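# Carry the coat stand into the taped area next door

## Task

Bring the coat stand into the adjoining room and set it upright so that each of its four feet lies fully inside the yellow tape outline, touching none of the tape. At the finish the coffee table must still be standing upright, and the robot must not have tipped over or be left leaning. The coat stand must stay in place without the robot holding it, or the goal does not count.

## Robot and tools

Robot: a Hello Robot Stretch 3 with one arm. It has a two-wheel base (0.33 m long, 0.34 m wide) that can only drive straight or spin in place, pivoting at the midpoint of the drive wheels, 0.05 m behind the front edge. A lift slides up and down a mast, and a telescoping arm reaches out to the robot's RIGHT, ending in a wrist (yaw, pitch, roll) and a two-finger gripper. To move the gripper forward or back, drive the base. When fully retracted with the wrist folded, the turning footprint is a circle of radius 0.28 m. An unfolded, level wrist sticks out past that circle.

Frames: the base frame has its origin on the floor between the drive wheels, with x forward, y left and z up. hand_pose is reported in this frame, at the point where the closed fingertips meet. The odometry frame is the base frame as it was when the scene started. Heading runs from -3.142 to 3.142, positive to the left.

Tool execute_actions takes "actions", a list run in order. Each action can have "robot" (a command, a queue, or {"stop": true}), "steps" (1 to 450 control steps at 30 per second, default 1) and "until" (only with steps). {"steps": n} alone just waits. A command may hold:
- "base": exactly one of {"translate_m": d}, a straight-line offset in metres from where the base is when that command begins (positive forward, |d| at most 1), or {"rotate_rad": d}, an in-place turn offset in radians (positive counter-clockwise seen from above, |d| at most 3.2). Both are relative offsets, not poses.
- "joints": absolute targets by name. lift_m 0 to 1.1 (arm height); arm_m 0 to 0.52 (extension); wrist_yaw_rad -1.345 to 4.42 (0 along the arm, positive toward the front, 3.0 folded over the base); wrist_pitch_rad -1.57 to 0.451 (negative tips the fingers down); wrist_roll_rad -2.911 to 2.911; gripper_m -0.089 to 0.179 (bigger is wider; the real fingertip gap is 0.007 m smaller when nearly shut and 0.025 m smaller when wide, zero below 0.007); head_pan_rad -3.953 to 1.73 (positive left, -1.57 looks along the arm); head_tilt_rad -1.53 to 0.419 (negative down). Joints left out keep their current targets.
- "contact_limits": {"arm_m": effort %, 1 to 100}, the effort at which the arm halts with contact_stop; lower is gentler. It holds until arm_m's next command.
A queue is a list of up to 8 such commands, plus {"pause_s": s} (up to 15), run one after another; each starts when the previous one's motions end "done" (off_target is also accepted for base and gripper). Any new command acts immediately, overriding named joints and discarding the rest of an older queue. A stop brakes everything and clears the queue. A call with an invalid action or out-of-range number is rejected completely; an empty list just reports the state.

"until" ends an action early. {"robot": {"status": "ended"}} fires once nothing is moving and no queue runs. Fields can be compared, e.g. "lift_m": [">", 0.3] or "base_status": ["!=", "moving"]; {"any": {"status": "ended"}} fires when any one motion ends. Readings compare at three decimals, base translate/rotate at four; don't wait on exact equality.

Results: base_status shows progress as (done so far of goal). joint_goals, joint_status and measured_speeds list each joint. Status words: moving, done, off_target (came to rest short and may keep pushing), contact_stop (lift or arm pushed something and went limp until its next command), time_out, stopped, not_commanded, torque_fault (a wrist servo shut off for 10 s after hard pushing; the joint is limp and commands to it are refused). Also shown: refusals count, queue state, queue_left, lines starting refused:, dropped: or replaced:, robot.on_its_own (goals the robot changed itself, slack or off joints, tilt warnings), base_odometry, turned_by_wheels and turned_by_imu, base_tilt in degrees (forward/right positive, a few degrees of fixed bias), motor_effort in % with peak in brackets, lidar_m (12 ranges in 30-degree sectors, first straight ahead, counter-clockwise, plane 0.17 m high, so table legs show but tops don't), and 7 by 7 depth grids wrist_depth_mm and head_depth_mm. Each result carries one image per camera: head_camera, nav_camera (both aimed by the head joints) and wrist_camera.

Tool zoom_image: {"camera": one of the three names, "region": [x0, y0, x1, y1]} in pixels of that camera's most recent image, origin top-left, at most 504 by 504.

Tool finished_scene: {"scene": the current scene number}. It is final; make sure every motion has ended first, since anything still moving is braked and may stop short.

Speed: the base is fast (0.30 m/s, 1.9 rad/s) only with lift_m below 0.30, arm_m below 0.03 and wrist_yaw_rad above 2.54; otherwise 0.10 m/s and 0.63 rad/s.

Gripping: command gripper_m below the object's width to grasp; release by going at least 0.02 above where contact was made. Neither the reading nor done proves a hold; check images. Over-squeezing triggers a stall guard and things may slip.

Cautions: fold or unfold the wrist only with lift_m 0.32 to 0.95, wrist_pitch_rad -0.4 and roll near 0; once folded the lift may go down to 0.25. With yaw below -0.4 keep pitch at -0.5 or lower. Pushing an immovable thing with the gripper higher than about 0.45 m can tip the robot, more so on a repeated push or with a raised contact limit. Driving while gripping or pressing on something fixed, or snagging furniture (especially reversing), can tip it: back out in small steps, unload the gripper, and lower lift_m to about 0.2 if still leaning. The base and wrist have no contact stop. Avoid dropping the stand, knocking the coffee table, slamming or hard pushes. Loose objects may occasionally be nudged by outside forces.

Each tool is called after "Request:" as name([rows], argument=value, ...), one row to a line, values as JSON.

## Session

Request:
execute_actions(actions=[])

Scene clock: 0.00 s.
robot.base_odometry: x=+0.000 y=+0.000 heading=+0.000 (m, m, rad; robot's odometry frame)
robot.turned_by_wheels: +0.000 (rad since the last result)
robot.turned_by_imu: +0.000 (rad since the last result)
robot.base_tilt: forward=+1.9 right=-0.1 (deg)
robot.lidar_m: 1.55 1.91 1.83 1.34 0.96 0.92 0.95 0.74 0.71 0.73 0.98 2.51
robot.head_depth_mm: 2065 2690 2687 2685 2694 2704 2343 / 2073 2789 2806 2819 2794 2841 2329 / 2080 2898 2937 2951 2954 2924 2205 / 2092 3051 3142 3132 3131 3117 2277 / 2109 2956 3090 3146 3154 3052 2280 / 2113 2618 2670 2679 2698 2728 2263 / 2141 2336 2355 2369 2381 2435 2244
robot.base_status: not_commanded
robot.joint_positions: lift_m=+0.581 arm_m=+0.000 wrist_yaw_rad=+3.058 wrist_pitch_rad=-0.450 wrist_roll_rad=+0.010 gripper_m=+0.037 head_pan_rad=+0.000 head_tilt_rad=-0.002
robot.joint_goals: lift_m=+0.581 arm_m=+0.000 wrist_yaw_rad=+3.058 wrist_pitch_rad=-0.450 wrist_roll_rad=+0.010 gripper_m=+0.037 head_pan_rad=+0.000 head_tilt_rad=-0.002
robot.joint_status: lift_m=not_commanded arm_m=not_commanded wrist_yaw_rad=not_commanded wrist_pitch_rad=not_commanded wrist_roll_rad=not_commanded gripper_m=not_commanded head_pan_rad=not_commanded head_tilt_rad=not_commanded
robot.measured_speeds: translate_m=+0.000 rotate_rad=+0.000 lift_m=+0.000 arm_m=+0.000 wrist_yaw_rad=+0.000 wrist_pitch_rad=+0.000 wrist_roll_rad=+0.000 head_pan_rad=+0.000 head_tilt_rad=+0.000
robot: refusals=0 queue=idle queue_left=0
robot.motor_effort: left_wheel=+0 right_wheel=+0 lift_m=+23 arm_m=-1 wrist_yaw_rad=+0 wrist_pitch_rad=+5 wrist_roll_rad=+0 gripper_m=+0 head_pan_rad=+0 head_tilt_rad=+2 (%)
robot.hand_pose: x=-0.0029 y=+0.0745 z=+0.5866 quat_wxyz=(+0.187, +0.698, +0.128, +0.679) (m; robot's base frame)
robot.wrist_depth_mm: 784 919 - - - - - / 805 985 - - - - - / 849 - - - - - - / 861 - - - - - - / 911 - - - - - - / 837 854 - 869 893 887 883 / 747 757 746 748 738 772 767
pictures: head_camera (sideways: a quarter turn clockwise sets it upright), nav_camera (sideways: a quarter turn counterclockwise sets it upright), wrist_camera
Images, in order (width x height): head_camera 896x504, nav_camera 672x504, wrist_camera 644x364.

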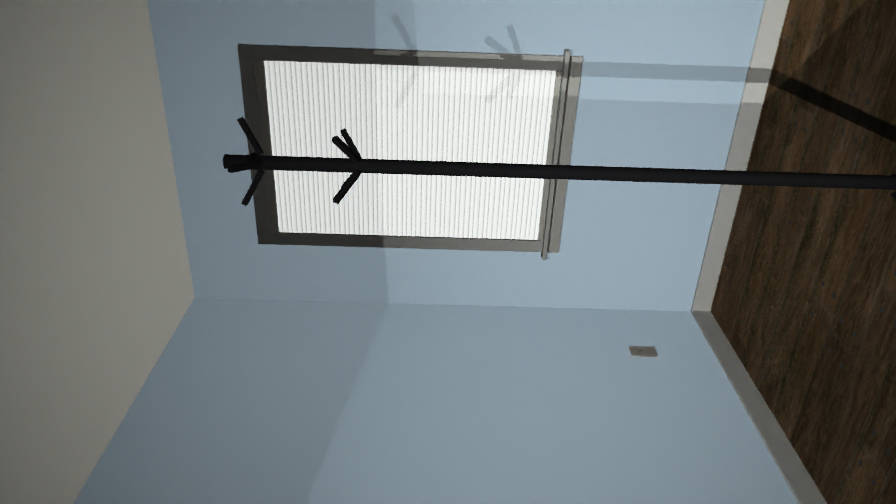

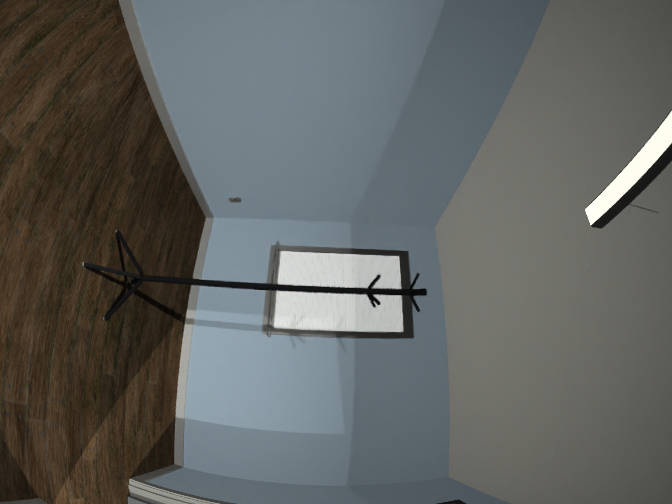

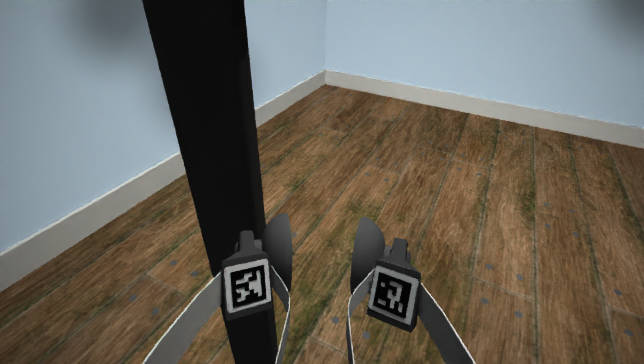

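Request:
execute_actions([
  {"robot":{"joints":{"head_pan_rad":-1.0,"head_tilt_rad":-0.6}},"steps":100,"until":{"robot":{"status":"ended"}}},
])

Request:
execute_actions([
  {"robot":{"joints":{"head_pan_rad":-2.3}},"steps":100,"until":{"robot":{"status":"ended"}}},
])

Scene clock: 1.63 s.
robot.base_odometry: x=+0.000 y=+0.000 heading=+0.000 (m, m, rad; robot's odometry frame)
robot.turned_by_wheels: +0.000 (rad since the last result)
robot.turned_by_imu: +0.000 (rad since the last result)
robot.base_tilt: forward=+1.9 right=+0.0 (deg)
robot.lidar_m: 1.55 1.90 1.83 1.34 0.96 0.92 0.95 0.74 0.71 0.73 0.98 2.52
robot.head_depth_mm: 854 905 961 1024 1100 1186 1214 / 964 1031 1104 1188 1289 1377 1262 / 1097 1179 1282 1399 1546 1471 1260 / 1879 2094 2318 2209 1763 1466 1255 / 1836 2011 2229 2199 1754 1467 1252 / 1966 2248 2582 2198 1750 1458 1248 / 2381 2605 2784 2200 1758 1455 1248
robot.base_status: not_commanded
robot.joint_positions: lift_m=+0.581 arm_m=+0.000 wrist_yaw_rad=+3.058 wrist_pitch_rad=-0.450 wrist_roll_rad=+0.010 gripper_m=+0.037 head_pan_rad=-0.993 head_tilt_rad=-0.592
robot.joint_goals: lift_m=+0.581 arm_m=+0.000 wrist_yaw_rad=+3.058 wrist_pitch_rad=-0.450 wrist_roll_rad=+0.010 gripper_m=+0.037 head_pan_rad=-1.000 head_tilt_rad=-0.600
robot.joint_status: lift_m=not_commanded arm_m=not_commanded wrist_yaw_rad=not_commanded wrist_pitch_rad=not_commanded wrist_roll_rad=not_commanded gripper_m=not_commanded head_pan_rad=done head_tilt_rad=done
robot.measured_speeds: translate_m=+0.000 rotate_rad=+0.000 lift_m=+0.000 arm_m=+0.000 wrist_yaw_rad=+0.000 wrist_pitch_rad=+0.000 wrist_roll_rad=+0.000 head_pan_rad=+0.000 head_tilt_rad=+0.000
robot: refusals=0 queue=done queue_left=0
robot.motor_effort: left_wheel=+0(0) right_wheel=+0(0) lift_m=+23(23) arm_m=-1(1) wrist_yaw_rad=+0(0) wrist_pitch_rad=+5(5) wrist_roll_rad=+0(0) gripper_m=+0(0) head_pan_rad=-4(43) head_tilt_rad=-6(47) (%)
robot.hand_pose: x=-0.0029 y=+0.0745 z=+0.5866 quat_wxyz=(+0.187, +0.698, +0.128, +0.679) (m; robot's base frame)
robot.wrist_depth_mm: 779 930 - - - - - / 818 975 - - - - - / 855 - - - - - - / 880 - - - - - - / 902 - - - - - - / 825 840 - 875 898 917 909 / 741 746 723 762 738 763 772
pictures: head_camera (sideways: a quarter turn clockwise sets it upright), nav_camera (sideways: a quarter turn counterclockwise sets it upright), wrist_camera
Images, in order (width x height): head_camera 896x504, nav_camera 672x504, wrist_camera 644x364.

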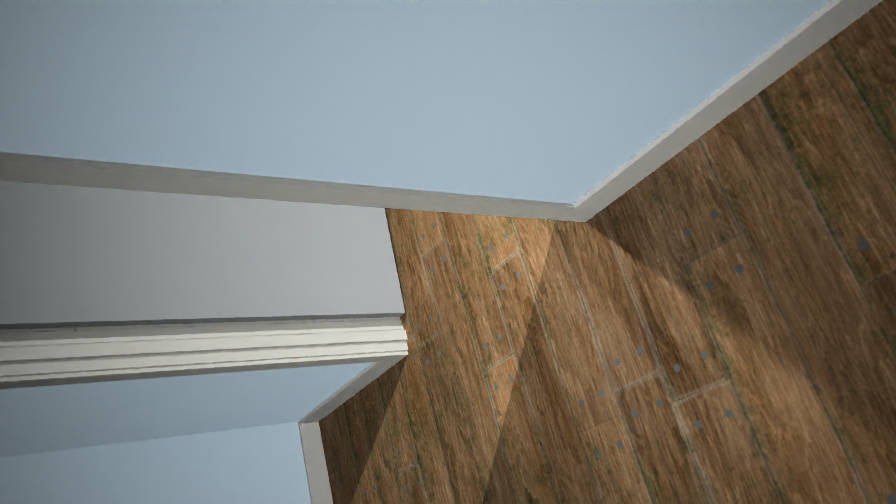

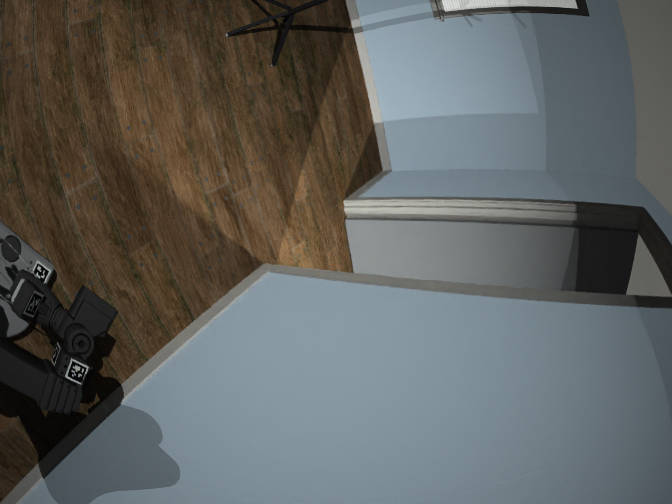

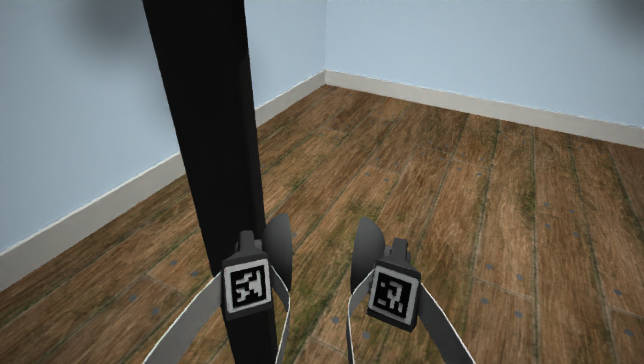

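Scene clock: 2.83 s.
robot.base_odometry: x=+0.000 y=+0.000 heading=+0.000 (m, m, rad; robot's odometry frame)
robot.turned_by_wheels: +0.000 (rad since the last result)
robot.turned_by_imu: +0.000 (rad since the last result)
robot.base_tilt: forward=+1.9 right=-0.1 (deg)
robot.lidar_m: 1.55 1.91 1.83 1.34 0.96 0.92 0.95 0.74 0.71 0.73 0.98 2.51
robot.head_depth_mm: 636 704 789 901 1044 1247 1267 / 622 688 771 875 1012 1198 1260 / 611 675 752 852 980 1159 1256 / 598 660 735 828 949 1114 1227 / 588 646 718 807 922 1079 1214 / 577 632 702 788 896 1038 1193 / 567 620 688 766 872 1008 1171
robot.base_status: not_commanded
robot.joint_positions: lift_m=+0.581 arm_m=+0.000 wrist_yaw_rad=+3.058 wrist_pitch_rad=-0.450 wrist_roll_rad=+0.010 gripper_m=+0.037 head_pan_rad=-2.293 head_tilt_rad=-0.592
robot.joint_goals: lift_m=+0.581 arm_m=+0.000 wrist_yaw_rad=+3.058 wrist_pitch_rad=-0.450 wrist_roll_rad=+0.010 gripper_m=+0.037 head_pan_rad=-2.300 head_tilt_rad=-0.600
robot.joint_status: lift_m=not_commanded arm_m=not_commanded wrist_yaw_rad=not_commanded wrist_pitch_rad=not_commanded wrist_roll_rad=not_commanded gripper_m=not_commanded head_pan_rad=done head_tilt_rad=done
robot.measured_speeds: translate_m=+0.000 rotate_rad=+0.000 lift_m=+0.000 arm_m=+0.000 wrist_yaw_rad=+0.000 wrist_pitch_rad=+0.000 wrist_roll_rad=+0.000 head_pan_rad=+0.000 head_tilt_rad=+0.000
robot: refusals=0 queue=done queue_left=0
robot.motor_effort: left_wheel=+0(0) right_wheel=+0(1) lift_m=+23(22) arm_m=-1(1) wrist_yaw_rad=+1(0) wrist_pitch_rad=+5(4) wrist_roll_rad=+0(0) gripper_m=+0(0) head_pan_rad=-4(42) head_tilt_rad=-5(5) (%)
robot.hand_pose: x=-0.0029 y=+0.0745 z=+0.5866 quat_wxyz=(+0.187, +0.698, +0.128, +0.679) (m; robot's base frame)
robot.wrist_depth_mm: 772 922 - - - - - / 822 974 - - - - - / 851 - - - - - - / 889 - - - - - - / 917 - - - - - - / 842 871 - 887 911 889 894 / 732 735 723 753 749 767 772
pictures: head_camera (sideways: a quarter turn clockwise sets it upright), nav_camera (sideways: a quarter turn counterclockwise sets it upright), wrist_camera
Images, in order (width x height): head_camera 896x504, nav_camera 672x504, wrist_camera 644x364.

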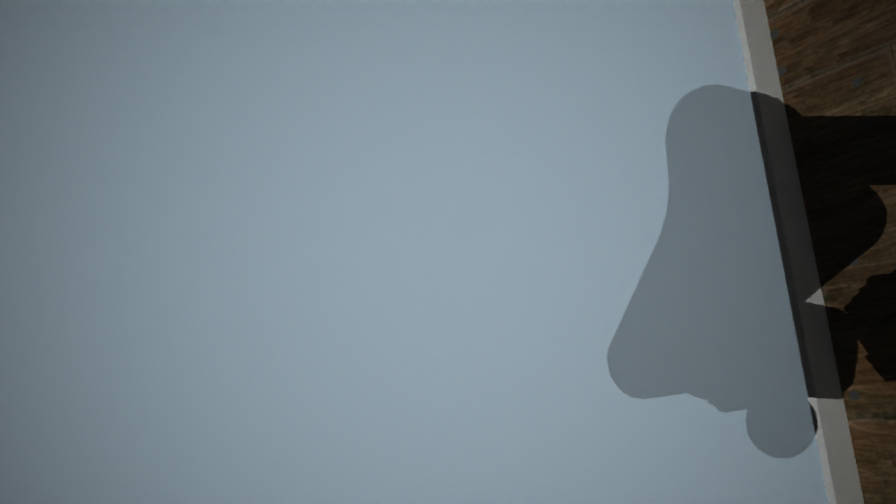

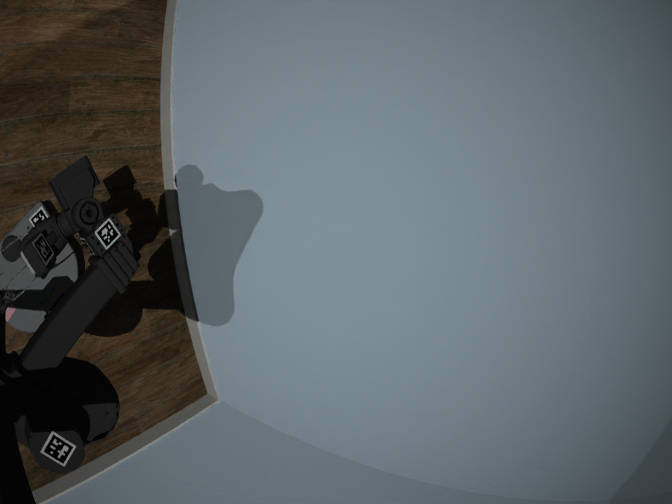

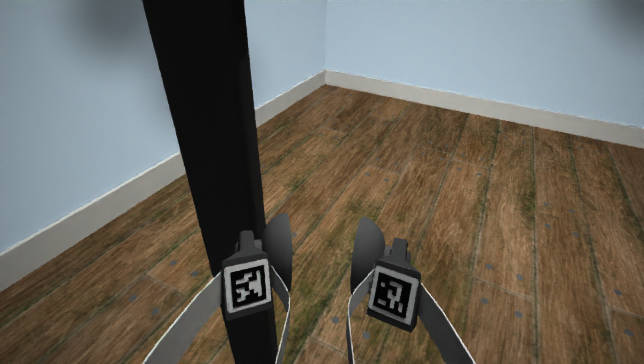

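Request:
execute_actions([
  {"robot":[{"joints":{"lift_m":0.26,"head_pan_rad":-1.57,"head_tilt_rad":-0.5},"base":{"rotate_rad":-0.49}},{"base":{"translate_m":1.0}},{"base":{"translate_m":0.4}}],"steps":450,"until":{"robot":{"status":"ended"}}},
])

Request:
execute_actions([
  {"robot":{"joints":{"head_pan_rad":1.4,"head_tilt_rad":-0.9}},"steps":100,"until":{"robot":{"status":"ended"}}},
])

Scene clock: 15.17 s.
robot.base_odometry: x=+1.235 y=-0.659 heading=-0.490 (m, m, rad; robot's odometry frame)
robot.turned_by_wheels: -0.490 (rad since the last result)
robot.turned_by_imu: -0.489 (rad since the last result)
robot.base_tilt: forward=+1.9 right=-0.1 (deg)
robot.lidar_m: 1.45 1.51 0.51 0.58 1.89 2.41 2.33 1.01 0.77 2.97 0.95 1.03
robot.head_depth_mm: 2499 2725 2947 2481 919 988 1101 / 2494 2719 2953 2565 1957 1582 1272 / 2518 2712 2967 2550 1951 1582 1323 / 2503 2709 2998 2534 1938 1572 1321 / 2493 2742 2965 2512 1924 1567 1313 / 2515 2743 2992 2517 1924 1562 1305 / 2464 1580 1627 1680 1732 1561 1308
robot.base_status: done (translate_m +0.4000 of +0.4000)
robot.joint_positions: lift_m=+0.260 arm_m=+0.000 wrist_yaw_rad=+3.058 wrist_pitch_rad=-0.451 wrist_roll_rad=+0.010 gripper_m=+0.037 head_pan_rad=-1.577 head_tilt_rad=-0.507
robot.joint_goals: lift_m=+0.260 arm_m=+0.000 wrist_yaw_rad=+3.058 wrist_pitch_rad=-0.451 wrist_roll_rad=+0.010 gripper_m=+0.037 head_pan_rad=-1.570 head_tilt_rad=-0.500
robot.joint_status: lift_m=done arm_m=not_commanded wrist_yaw_rad=not_commanded wrist_pitch_rad=not_commanded wrist_roll_rad=not_commanded gripper_m=not_commanded head_pan_rad=done head_tilt_rad=done
robot.measured_speeds: translate_m=+0.000 rotate_rad=+0.000 lift_m=+0.000 arm_m=+0.000 wrist_yaw_rad=+0.000 wrist_pitch_rad=+0.000 wrist_roll_rad=+0.000 head_pan_rad=+0.000 head_tilt_rad=+0.000
robot: refusals=0 queue=done queue_left=0
robot.motor_effort: left_wheel=+2(8) right_wheel=-2(6) lift_m=+14(23) arm_m=-1(1) wrist_yaw_rad=-1(0) wrist_pitch_rad=+5(6) wrist_roll_rad=+0(0) gripper_m=+0(0) head_pan_rad=+3(39) head_tilt_rad=+4(19) (%)
robot.hand_pose: x=-0.0029 y=+0.0745 z=+0.2659 quat_wxyz=(+0.188, +0.698, +0.128, +0.679) (m; robot's base frame)
robot.wrist_depth_mm: - - - - - - - / - - - - - - - / 850 847 - 871 848 919 942 / 653 666 - 692 691 713 711 / 542 551 - 568 572 571 580 / 483 - - - 489 485 488 / - - - - 403 415 420
pictures: head_camera (sideways: a quarter turn clockwise sets it upright), nav_camera (sideways: a quarter turn counterclockwise sets it upright), wrist_camera
Images, in order (width x height): head_camera 896x504, nav_camera 672x504, wrist_camera 644x364.

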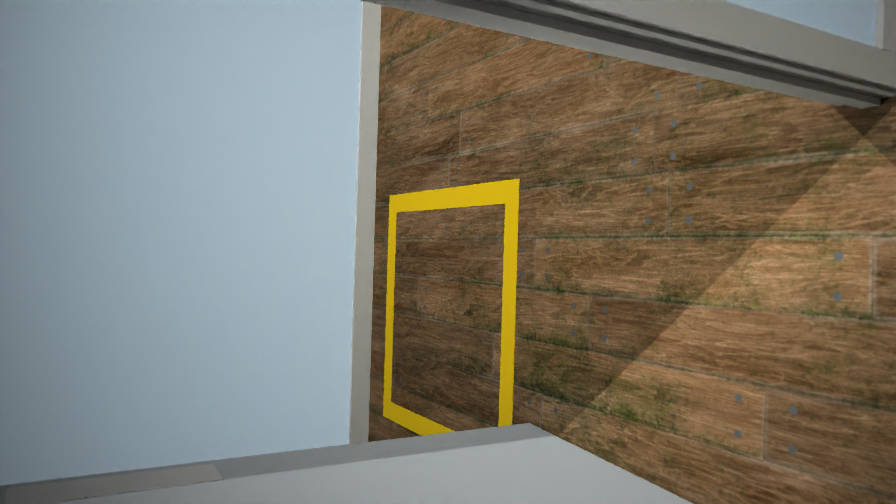

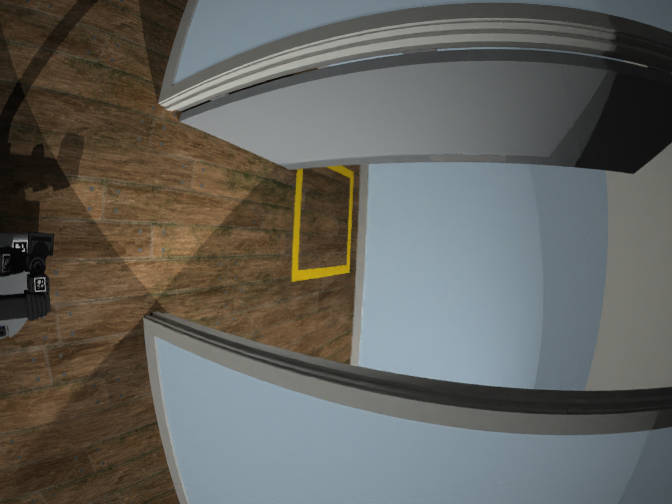

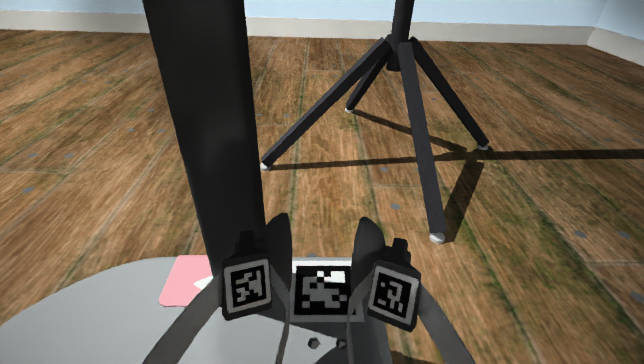

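Scene clock: 17.03 s.
robot.base_odometry: x=+1.235 y=-0.659 heading=-0.490 (m, m, rad; robot's odometry frame)
robot.turned_by_wheels: +0.000 (rad since the last result)
robot.turned_by_imu: +0.000 (rad since the last result)
robot.base_tilt: forward=+1.9 right=-0.1 (deg)
robot.lidar_m: 1.45 1.51 0.51 0.57 1.89 2.41 2.32 1.01 0.77 2.96 0.95 1.03
robot.head_depth_mm: 1763 2077 1886 1619 1416 1263 1136 / 1749 2040 1882 1613 1415 1259 1136 / 1657 1956 1825 1608 1389 1233 1129 / 1657 1920 1824 1548 1356 1253 1132 / 1670 1922 1860 1609 1408 1251 1148 / 1648 1905 1853 1596 1404 1250 - / 1625 1867 1854 1599 1399 1283 -
robot.base_status: done (translate_m +0.4000 of +0.4000)
robot.joint_positions: lift_m=+0.260 arm_m=+0.000 wrist_yaw_rad=+3.058 wrist_pitch_rad=-0.451 wrist_roll_rad=+0.010 gripper_m=+0.037 head_pan_rad=+1.393 head_tilt_rad=-0.889
robot.joint_goals: lift_m=+0.260 arm_m=+0.000 wrist_yaw_rad=+3.058 wrist_pitch_rad=-0.451 wrist_roll_rad=+0.010 gripper_m=+0.037 head_pan_rad=+1.400 head_tilt_rad=-0.900
robot.joint_status: lift_m=done arm_m=not_commanded wrist_yaw_rad=not_commanded wrist_pitch_rad=not_commanded wrist_roll_rad=not_commanded gripper_m=not_commanded head_pan_rad=done head_tilt_rad=done
robot.measured_speeds: translate_m=+0.000 rotate_rad=+0.000 lift_m=+0.000 arm_m=+0.000 wrist_yaw_rad=+0.000 wrist_pitch_rad=+0.000 wrist_roll_rad=+0.000 head_pan_rad=+0.000 head_tilt_rad=+0.000
robot: refusals=0 queue=done queue_left=0
robot.motor_effort: left_wheel=+1(2) right_wheel=-2(3) lift_m=+14(14) arm_m=-1(1) wrist_yaw_rad=+0(0) wrist_pitch_rad=+5(5) wrist_roll_rad=+0(0) gripper_m=+0(0) head_pan_rad=+3(43) head_tilt_rad=-8(41) (%)
robot.hand_pose: x=-0.0029 y=+0.0745 z=+0.2659 quat_wxyz=(+0.188, +0.698, +0.128, +0.679) (m; robot's base frame)
robot.wrist_depth_mm: - - - - - - - / - - - - - - - / 855 861 - 869 834 917 923 / 671 674 - 679 691 717 708 / 551 553 - 560 562 572 576 / 476 - - - 489 484 484 / - - - - 403 420 419
pictures: head_camera (sideways: a quarter turn clockwise sets it upright), nav_camera (sideways: a quarter turn counterclockwise sets it upright), wrist_camera
Images, in order (width x height): head_camera 896x504, nav_camera 672x504, wrist_camera 644x364.

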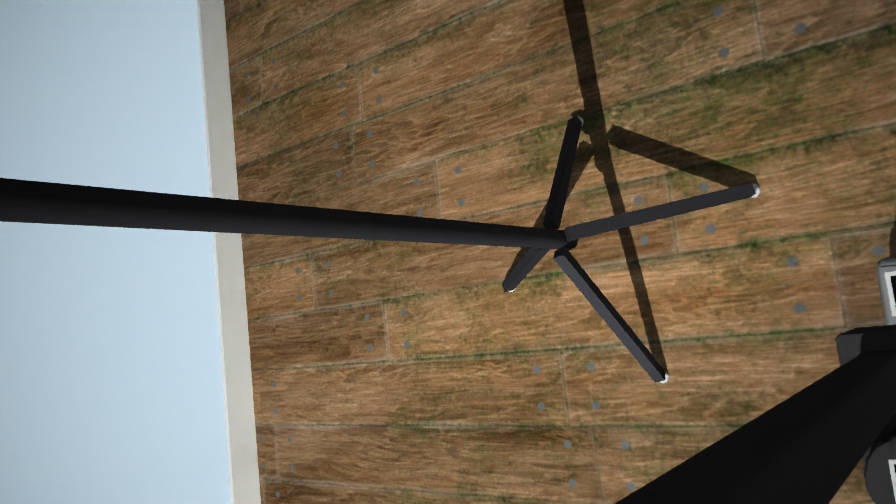

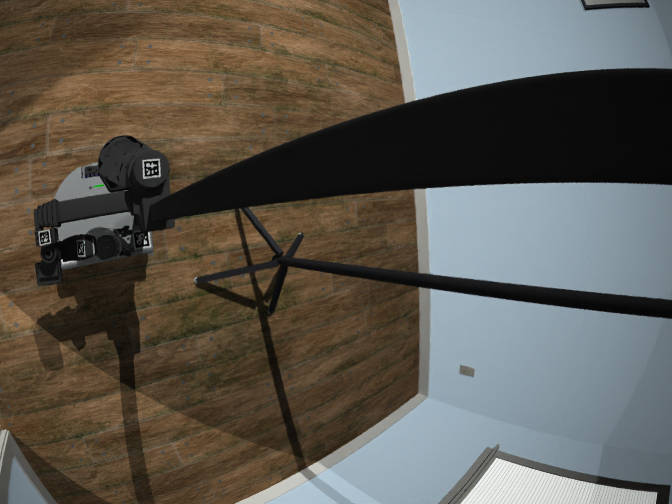

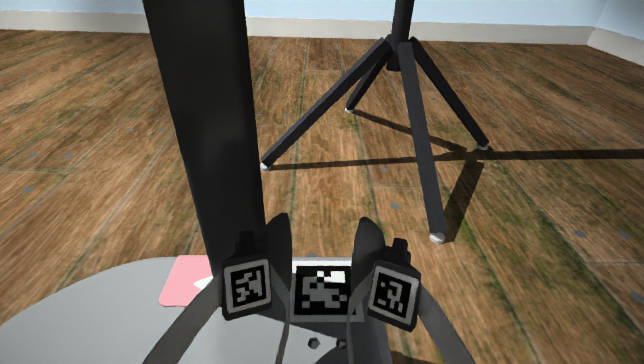

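Request:
execute_actions([
  {"robot":[{"base":{"rotate_rad":3.0},"joints":{"head_pan_rad":-1.57,"head_tilt_rad":-0.7}},{"joints":{"lift_m":0.9,"wrist_pitch_rad":-0.4}},{"joints":{"wrist_yaw_rad":0,"gripper_m":0.17}},{"joints":{"wrist_pitch_rad":0}}],"steps":450,"until":{"robot":{"status":"ended"}}},
])

Scene clock: 30.97 s.
robot.base_odometry: x=+1.235 y=-0.659 heading=+2.510 (m, m, rad; robot's odometry frame)
robot.turned_by_wheels: +3.000 (rad since the last result)
robot.turned_by_imu: +2.981 (rad since the last result)
robot.base_tilt: forward=+1.9 right=-0.1 (deg)
robot.lidar_m: 2.32 1.18 0.77 0.78 1.02 0.95 1.45 1.47 0.67 0.51 1.83 2.29
robot.head_depth_mm: 1629 1832 2086 1934 1670 - - / 1590 1807 2067 1920 1656 - - / 1555 1696 1912 1864 - - - / 1586 1768 2012 1971 - 1321 1195 / 1564 1750 1995 1900 1594 1361 1180 / 1552 1731 1956 1876 1589 1356 1189 / 1541 1715 1949 1902 1582 1355 1183
robot.base_status: done (rotate_rad +2.9999 of +3.0000)
robot.joint_positions: lift_m=+0.900 arm_m=+0.000 wrist_yaw_rad=+0.002 wrist_pitch_rad=-0.023 wrist_roll_rad=+0.010 gripper_m=+0.170 head_pan_rad=-1.563 head_tilt_rad=-0.704
robot.joint_goals: lift_m=+0.900 arm_m=+0.000 wrist_yaw_rad=+0.000 wrist_pitch_rad=+0.000 wrist_roll_rad=+0.010 gripper_m=+0.170 head_pan_rad=-1.570 head_tilt_rad=-0.700
robot.joint_status: lift_m=done arm_m=not_commanded wrist_yaw_rad=done wrist_pitch_rad=done wrist_roll_rad=not_commanded gripper_m=done head_pan_rad=done head_tilt_rad=done
robot.measured_speeds: translate_m=+0.000 rotate_rad=+0.000 lift_m=+0.000 arm_m=+0.000 wrist_yaw_rad=+0.000 wrist_pitch_rad=+0.000 wrist_roll_rad=+0.000 head_pan_rad=+0.000 head_tilt_rad=+0.000
robot: refusals=0 queue=done queue_left=0
robot.motor_effort: left_wheel=-2(6) right_wheel=+2(9) lift_m=+31(32) arm_m=-1(1) wrist_yaw_rad=-2(2) wrist_pitch_rad=+9(8) wrist_roll_rad=+0(0) gripper_m=+0(83) head_pan_rad=-4(45) head_tilt_rad=+2(28) (%)
robot.hand_pose: x=-0.0209 y=-0.4006 z=+1.0084 quat_wxyz=(+0.704, +0.009, -0.710, -0.008) (m; robot's base frame)
robot.wrist_depth_mm: - - - - - - - / - - - - - - - / - - - - - - - / - - - - - - - / - - - - - - - / - - - - - - - / - - - - - - -
pictures: head_camera (sideways: a quarter turn clockwise sets it upright), nav_camera (sideways: a quarter turn counterclockwise sets it upright), wrist_camera
Images, in order (width x height): head_camera 896x504, nav_camera 672x504, wrist_camera 644x364.

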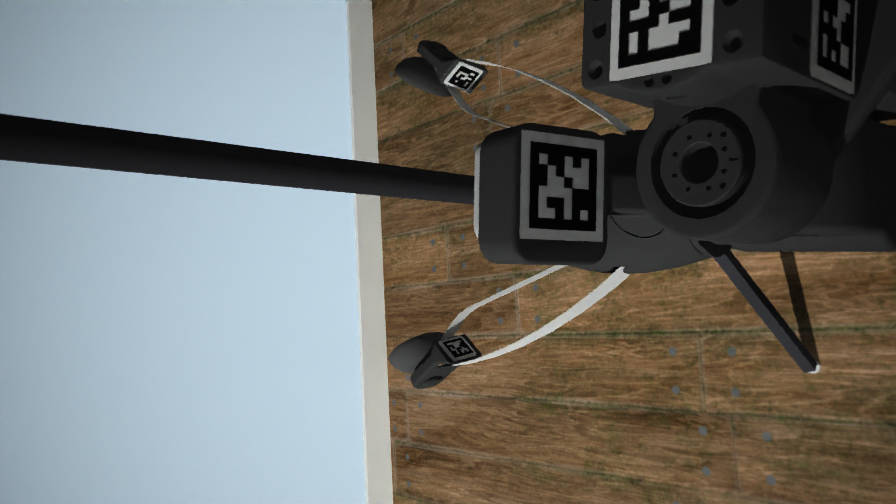

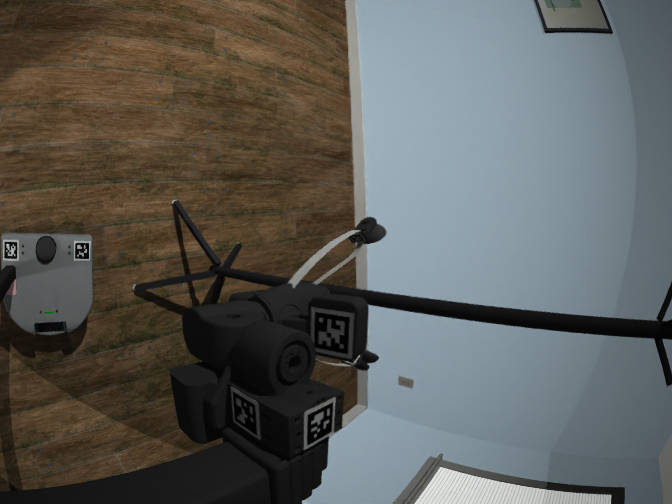

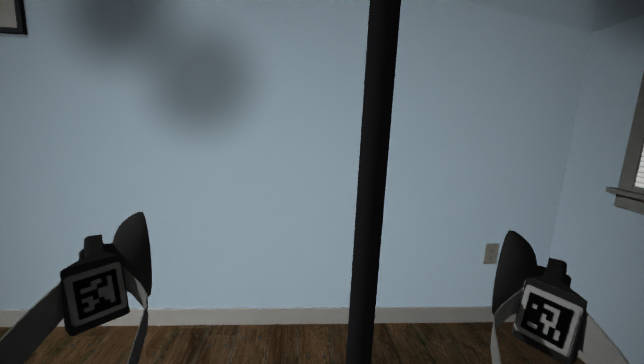

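Request:
execute_actions([
  {"robot":{"base":{"translate_m":-0.05},"joints":{"arm_m":0.2,"lift_m":0.8}},"steps":450,"until":{"robot":{"status":"ended"}}},
])

Scene clock: 33.87 s.
robot.base_odometry: x=+1.276 y=-0.688 heading=+2.510 (m, m, rad; robot's odometry frame)
robot.turned_by_wheels: +0.000 (rad since the last result)
robot.turned_by_imu: +0.000 (rad since the last result)
robot.base_tilt: forward=+2.0 right=-0.1 (deg)
robot.lidar_m: 2.38 1.17 0.78 2.96 0.94 0.91 1.40 1.42 1.78 0.50 1.84 2.31
robot.head_depth_mm: 1632 1840 2095 1999 - - 1170 / 1628 1825 2062 2051 - 1373 1199 / 1560 1770 2050 - - 1335 1194 / 1569 1712 1942 1913 1518 1285 1170 / 1571 1755 1995 1910 1586 1358 1191 / 1552 1745 1977 1902 1580 1360 1184 / 1547 1717 1949 1893 1577 1357 1184
robot.base_status: done (translate_m -0.0500 of -0.0500)
robot.joint_positions: lift_m=+0.800 arm_m=+0.200 wrist_yaw_rad=+0.000 wrist_pitch_rad=-0.021 wrist_roll_rad=+0.010 gripper_m=+0.170 head_pan_rad=-1.563 head_tilt_rad=-0.704
robot.joint_goals: lift_m=+0.800 arm_m=+0.200 wrist_yaw_rad=+0.000 wrist_pitch_rad=+0.000 wrist_roll_rad=+0.010 gripper_m=+0.170 head_pan_rad=-1.570 head_tilt_rad=-0.700
robot.joint_status: lift_m=done arm_m=done wrist_yaw_rad=done wrist_pitch_rad=done wrist_roll_rad=not_commanded gripper_m=done head_pan_rad=done head_tilt_rad=done
robot.measured_speeds: translate_m=+0.000 rotate_rad=+0.000 lift_m=+0.000 arm_m=+0.000 wrist_yaw_rad=+0.000 wrist_pitch_rad=+0.000 wrist_roll_rad=+0.000 head_pan_rad=+0.000 head_tilt_rad=+0.000
robot: refusals=0 queue=done queue_left=0
robot.motor_effort: left_wheel=-2(5) right_wheel=+2(4) lift_m=+14(30) arm_m=+3(4) wrist_yaw_rad=-1(2) wrist_pitch_rad=+8(9) wrist_roll_rad=+0(0) gripper_m=+0(0) head_pan_rad=-3(3) head_tilt_rad=+2(2) (%)
robot.hand_pose: x=-0.0213 y=-0.6004 z=+0.9096 quat_wxyz=(+0.704, +0.008, -0.710, -0.008) (m; robot's base frame)
robot.wrist_depth_mm: - - - 154 - - - / - - - 159 - - - / - - - 167 - - - / - - - 171 - - - / - - - 175 - - - / - - - 182 - - - / - - - 188 - - -
pictures: head_camera (sideways: a quarter turn clockwise sets it upright), nav_camera (sideways: a quarter turn counterclockwise sets it upright), wrist_camera
Images, in order (width x height): head_camera 896x504, nav_camera 672x504, wrist_camera 644x364.

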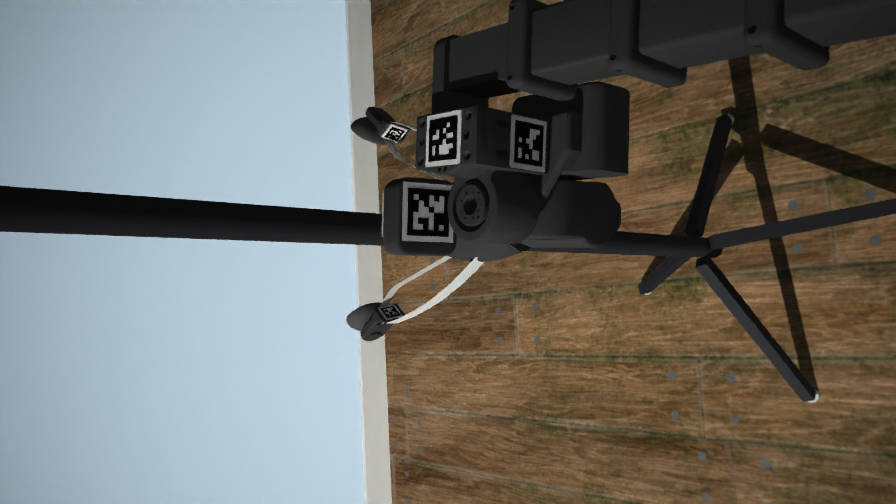

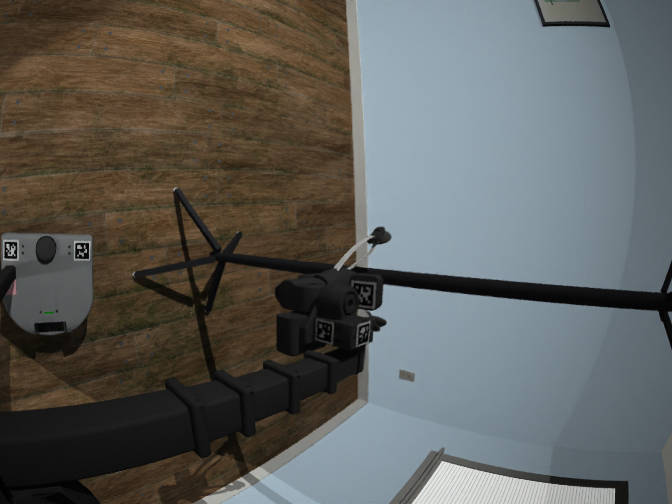

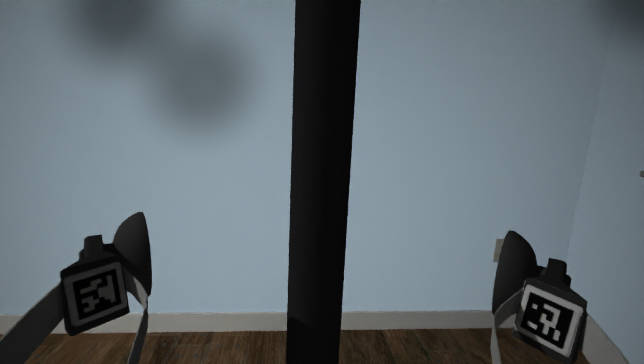

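Request:
execute_actions([
  {"robot":[{"joints":{"arm_m":0.22}},{"joints":{"gripper_m":-0.03}},{"joints":{"lift_m":0.84}}],"steps":450,"until":{"robot":{"status":"ended"}}},
])

Scene clock: 38.63 s.
robot.base_odometry: x=+1.276 y=-0.688 heading=+2.510 (m, m, rad; robot's odometry frame)
robot.turned_by_wheels: +0.000 (rad since the last result)
robot.turned_by_imu: +0.000 (rad since the last result)
robot.base_tilt: forward=+2.0 right=+0.0 (deg)
robot.lidar_m: 2.38 1.17 0.78 2.96 0.94 0.91 1.41 1.41 1.78 0.50 1.84 2.31
robot.head_depth_mm: 1634 1838 2082 - - 1377 1178 / 1620 1813 2040 - 1566 1368 1204 / 1555 1764 1965 - 1562 1341 1200 / 1561 1718 1937 1869 1544 1285 1175 / 1576 1762 2002 1902 1594 1367 1192 / 1554 1737 1965 1904 1579 1357 1182 / 1546 1722 1947 1906 1579 1352 1189
robot.base_status: done (translate_m -0.0500 of -0.0500)
robot.joint_positions: lift_m=+0.839 arm_m=+0.220 wrist_yaw_rad=+0.008 wrist_pitch_rad=-0.148 wrist_roll_rad=+0.010 gripper_m=-0.026 head_pan_rad=-1.563 head_tilt_rad=-0.704
robot.joint_goals: lift_m=+0.840 arm_m=+0.220 wrist_yaw_rad=+0.000 wrist_pitch_rad=+0.000 wrist_roll_rad=+0.010 gripper_m=-0.027 head_pan_rad=-1.570 head_tilt_rad=-0.700
robot.joint_status: lift_m=done arm_m=done wrist_yaw_rad=done wrist_pitch_rad=done wrist_roll_rad=not_commanded gripper_m=done head_pan_rad=done head_tilt_rad=done
robot.measured_speeds: translate_m=+0.000 rotate_rad=+0.000 lift_m=+0.000 arm_m=+0.000 wrist_yaw_rad=+0.000 wrist_pitch_rad=+0.000 wrist_roll_rad=+0.000 head_pan_rad=+0.000 head_tilt_rad=+0.000
robot: refusals=0 queue=done queue_left=0
robot.on_its_own: wrist_pitch_rad is at rest, and its effort (+59) is outside its rest range (-20 to +32)
robot.motor_effort: left_wheel=+0(2) right_wheel=-2(2) lift_m=+40(40) arm_m=-1(8) wrist_yaw_rad=-9(10) wrist_pitch_rad=+59(59) wrist_roll_rad=+0(0) gripper_m=-22(100) head_pan_rad=-3(3) head_tilt_rad=+3(2) (%)
robot.hand_pose: x=-0.0194 y=-0.6148 z=+0.9162 quat_wxyz=(+0.702, +0.055, -0.708, -0.050) (m; robot's base frame)
robot.wrist_depth_mm: - - - 127 - - - / - - - 134 - - - / - - - 141 - - - / - - - 148 - - - / - - - 155 - - - / - - - 164 - - - / - - - 179 - - -
pictures: head_camera (sideways: a quarter turn clockwise sets it upright), nav_camera (sideways: a quarter turn counterclockwise sets it upright), wrist_camera
Images, in order (width x height): head_camera 896x504, nav_camera 672x504, wrist_camera 644x364.

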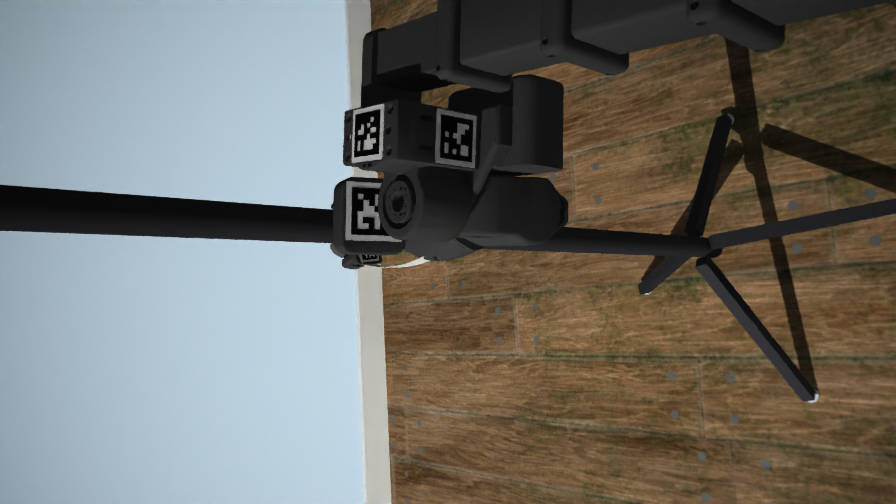

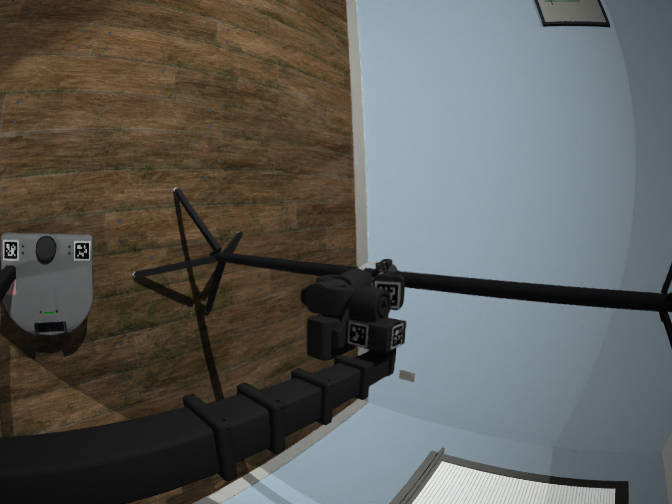

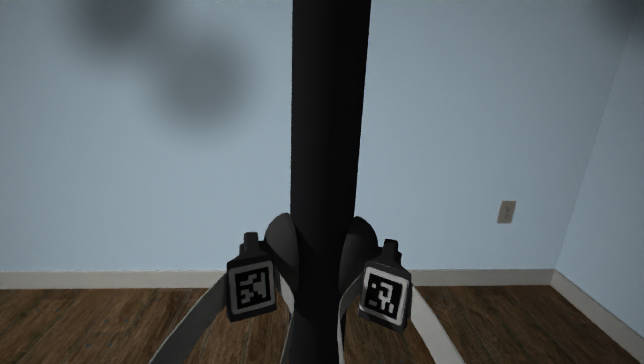

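Request:
execute_actions([
  {"robot":[{"joints":{"lift_m":0.8,"gripper_m":0.15}},{"joints":{"arm_m":0,"wrist_pitch_rad":-0.4,"lift_m":0.6}},{"joints":{"wrist_yaw_rad":3.0,"gripper_m":0.04,"lift_m":0.4},"base":{"translate_m":0.45}},{"joints":{"lift_m":0.26,"head_pan_rad":0,"head_tilt_rad":-0.9},"base":{"rotate_rad":-1.41}}],"steps":450,"until":{"robot":{"status":"ended"}}},
  {"steps":300,"until":{"robot":{"status":"ended"}}},
  {"robot":[{"base":{"translate_m":1.0}},{"base":{"translate_m":0.15}},{"base":{"rotate_rad":-1.57}},{"base":{"translate_m":0.55}},{"base":{"rotate_rad":-1.57}}],"steps":450,"until":{"robot":{"status":"ended"}}},
  {"steps":300,"until":{"robot":{"status":"ended"}}},
])

Scene clock: 68.33 s.
robot.base_odometry: x=+1.924 y=+0.353 heading=-2.040 (m, m, rad; robot's odometry frame)
robot.turned_by_wheels: -4.550 (rad since the last result)
robot.turned_by_imu: -4.522 (rad since the last result)
robot.base_tilt: forward=+1.9 right=-0.1 (deg)
robot.lidar_m: 0.49 1.83 1.38 1.33 0.82 0.61 0.59 0.62 0.87 2.45 2.57 1.98
robot.head_depth_mm: 1799 2038 1887 1614 1422 1259 1137 / 2800 2122 1892 1616 1412 1257 1133 / 2793 2236 1872 1615 1412 1256 1137 / 552 2058 1774 1544 1358 1238 1129 / 2581 2229 1857 1602 1408 1254 1127 / 1936 2092 1852 1596 1400 1247 1124 / 1817 2052 1851 1591 1398 1248 1124
robot.base_status: done (rotate_rad -1.5699 of -1.5700)
robot.joint_positions: lift_m=+0.260 arm_m=+0.000 wrist_yaw_rad=+2.999 wrist_pitch_rad=-0.414 wrist_roll_rad=+0.010 gripper_m=+0.040 head_pan_rad=-0.007 head_tilt_rad=-0.890
robot.joint_goals: lift_m=+0.260 arm_m=+0.000 wrist_yaw_rad=+3.000 wrist_pitch_rad=-0.400 wrist_roll_rad=+0.010 gripper_m=+0.040 head_pan_rad=+0.000 head_tilt_rad=-0.900
robot.joint_status: lift_m=done arm_m=done wrist_yaw_rad=done wrist_pitch_rad=done wrist_roll_rad=not_commanded gripper_m=done head_pan_rad=done head_tilt_rad=done
robot.measured_speeds: translate_m=+0.000 rotate_rad=+0.000 lift_m=+0.000 arm_m=+0.000 wrist_yaw_rad=+0.000 wrist_pitch_rad=+0.000 wrist_roll_rad=+0.000 head_pan_rad=+0.000 head_tilt_rad=+0.000
robot: refusals=0 queue=done queue_left=0
robot.motor_effort: left_wheel=+1(8) right_wheel=-3(9) lift_m=+14(39) arm_m=-5(4) wrist_yaw_rad=+2(13) wrist_pitch_rad=+5(59) wrist_roll_rad=+0(0) gripper_m=+0(83) head_pan_rad=+3(45) head_tilt_rad=-7(31) (%)
robot.hand_pose: x=+0.0107 y=+0.0774 z=+0.2741 quat_wxyz=(+0.195, +0.704, +0.095, +0.677) (m; robot's base frame)
robot.wrist_depth_mm: 810 - - - - - - / 793 - - - - - - / 787 939 955 966 - 999 - / 688 712 725 727 744 750 761 / 573 572 - 589 603 604 613 / 477 503 - - 512 513 507 / - - - - 414 430 436
pictures: head_camera (sideways: a quarter turn clockwise sets it upright), nav_camera (sideways: a quarter turn counterclockwise sets it upright), wrist_camera
Images, in order (width x height): head_camera 896x504, nav_camera 672x504, wrist_camera 644x364.

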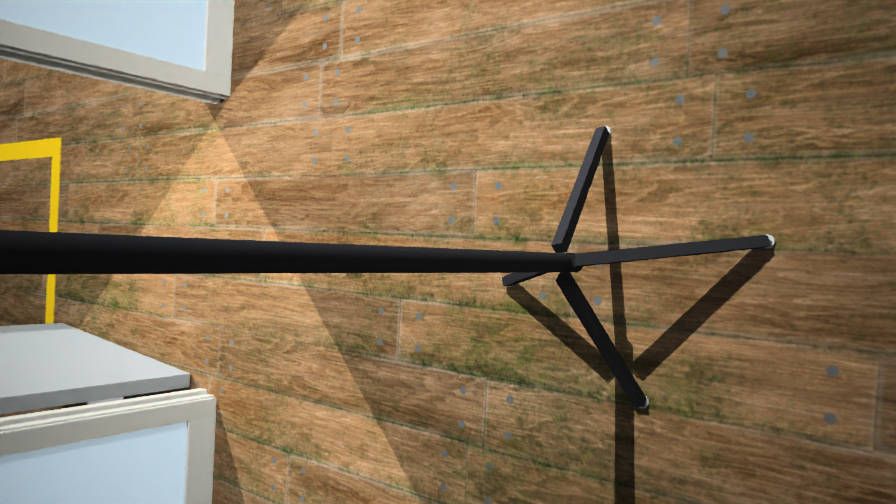

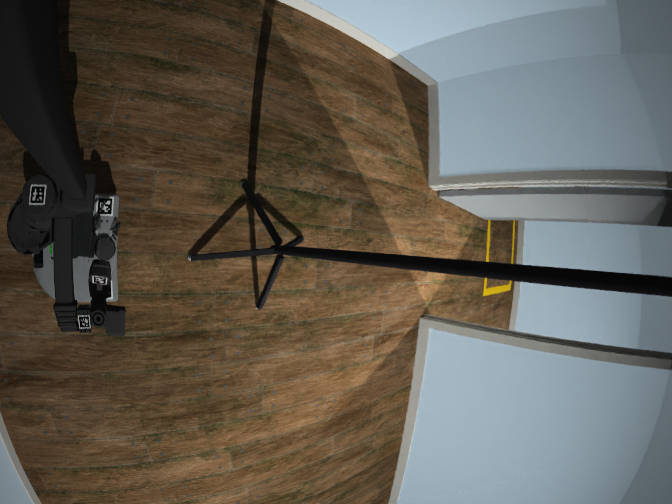

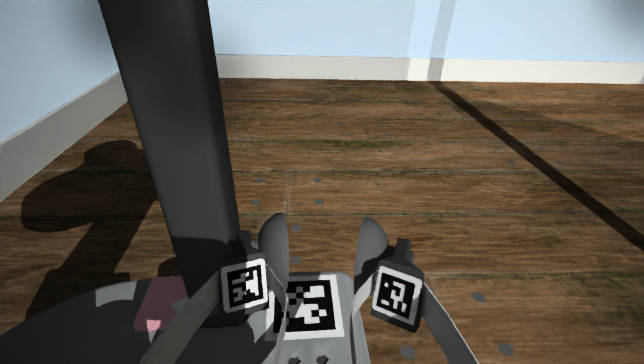

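Request:
execute_actions([
  {"robot":[{"joints":{"lift_m":0.33,"head_tilt_rad":-1.1},"base":{"rotate_rad":-0.03}},{"base":{"translate_m":0.55}}],"steps":450,"until":{"robot":{"status":"ended"}}},
])

Scene clock: 76.87 s.
robot.base_odometry: x=+1.661 y=-0.130 heading=-2.070 (m, m, rad; robot's odometry frame)
robot.turned_by_wheels: -0.030 (rad since the last result)
robot.turned_by_imu: -0.030 (rad since the last result)
robot.base_tilt: forward=+1.9 right=-0.1 (deg)
robot.lidar_m: 0.17 0.27 1.38 1.33 1.38 1.19 1.15 1.19 1.63 2.45 1.98 1.44
robot.head_depth_mm: 1463 1655 1561 1412 1301 1201 1117 / 1946 1705 1556 1421 1303 1194 1148 / 1939 1722 1551 1409 1299 1192 1146 / 1930 1718 1559 1407 1292 1195 - / 1933 1719 1543 1406 1248 1180 - / 1860 1712 1486 518 1275 1177 1118 / 1597 298 1480 1400 1290 1187 1100
robot.base_status: done (translate_m +0.5500 of +0.5500)
robot.joint_positions: lift_m=+0.330 arm_m=+0.000 wrist_yaw_rad=+2.999 wrist_pitch_rad=-0.414 wrist_roll_rad=+0.010 gripper_m=+0.040 head_pan_rad=-0.007 head_tilt_rad=-1.088
robot.joint_goals: lift_m=+0.330 arm_m=+0.000 wrist_yaw_rad=+3.000 wrist_pitch_rad=-0.400 wrist_roll_rad=+0.010 gripper_m=+0.040 head_pan_rad=+0.000 head_tilt_rad=-1.100
robot.joint_status: lift_m=done arm_m=done wrist_yaw_rad=done wrist_pitch_rad=done wrist_roll_rad=not_commanded gripper_m=done head_pan_rad=done head_tilt_rad=done
robot.measured_speeds: translate_m=+0.000 rotate_rad=+0.000 lift_m=+0.000 arm_m=+0.000 wrist_yaw_rad=+0.000 wrist_pitch_rad=+0.000 wrist_roll_rad=+0.000 head_pan_rad=+0.000 head_tilt_rad=+0.000
robot: refusals=0 queue=done queue_left=0
robot.motor_effort: left_wheel=+3(13) right_wheel=+7(20) lift_m=+29(32) arm_m=-5(5) wrist_yaw_rad=+2(1) wrist_pitch_rad=+6(6) wrist_roll_rad=+0(1) gripper_m=+0(0) head_pan_rad=+3(4) head_tilt_rad=-8(32) (%)
robot.hand_pose: x=+0.0107 y=+0.0774 z=+0.3432 quat_wxyz=(+0.195, +0.704, +0.095, +0.677) (m; robot's base frame)
robot.wrist_depth_mm: - - - - - - - / - - - - - - - / - - - - - - - / 805 855 857 876 874 895 886 / 665 671 - 692 732 731 724 / 563 573 - 593 607 560 296 / 485 508 - - 489 513 483
pictures: head_camera (sideways: a quarter turn clockwise sets it upright), nav_camera (sideways: a quarter turn counterclockwise sets it upright), wrist_camera
Images, in order (width x height): head_camera 896x504, nav_camera 672x504, wrist_camera 644x364.

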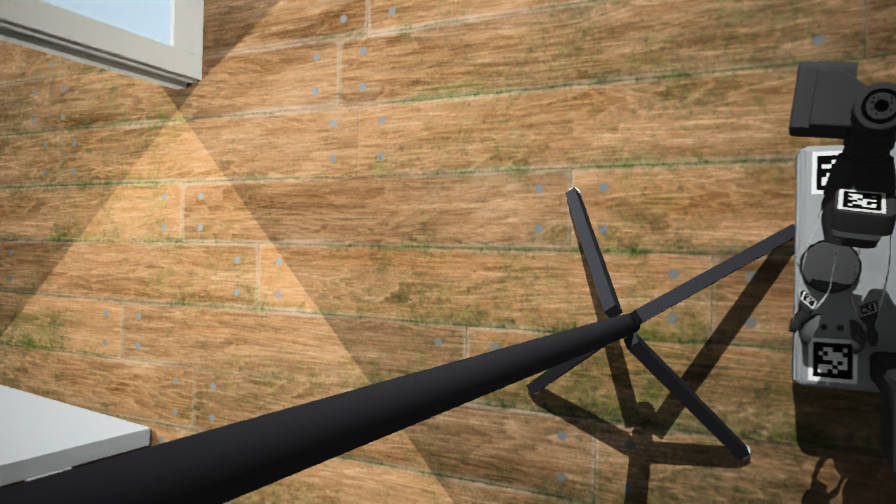

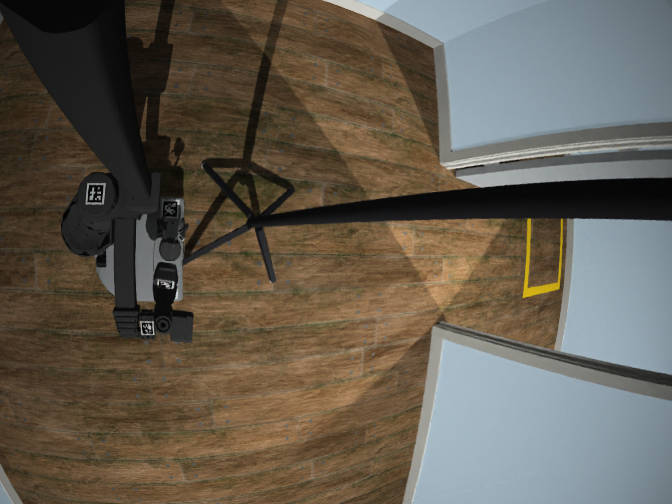

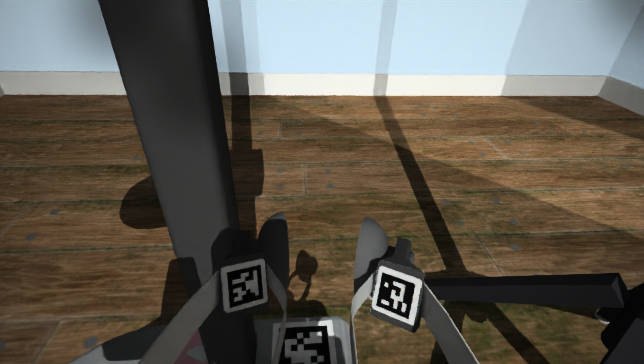

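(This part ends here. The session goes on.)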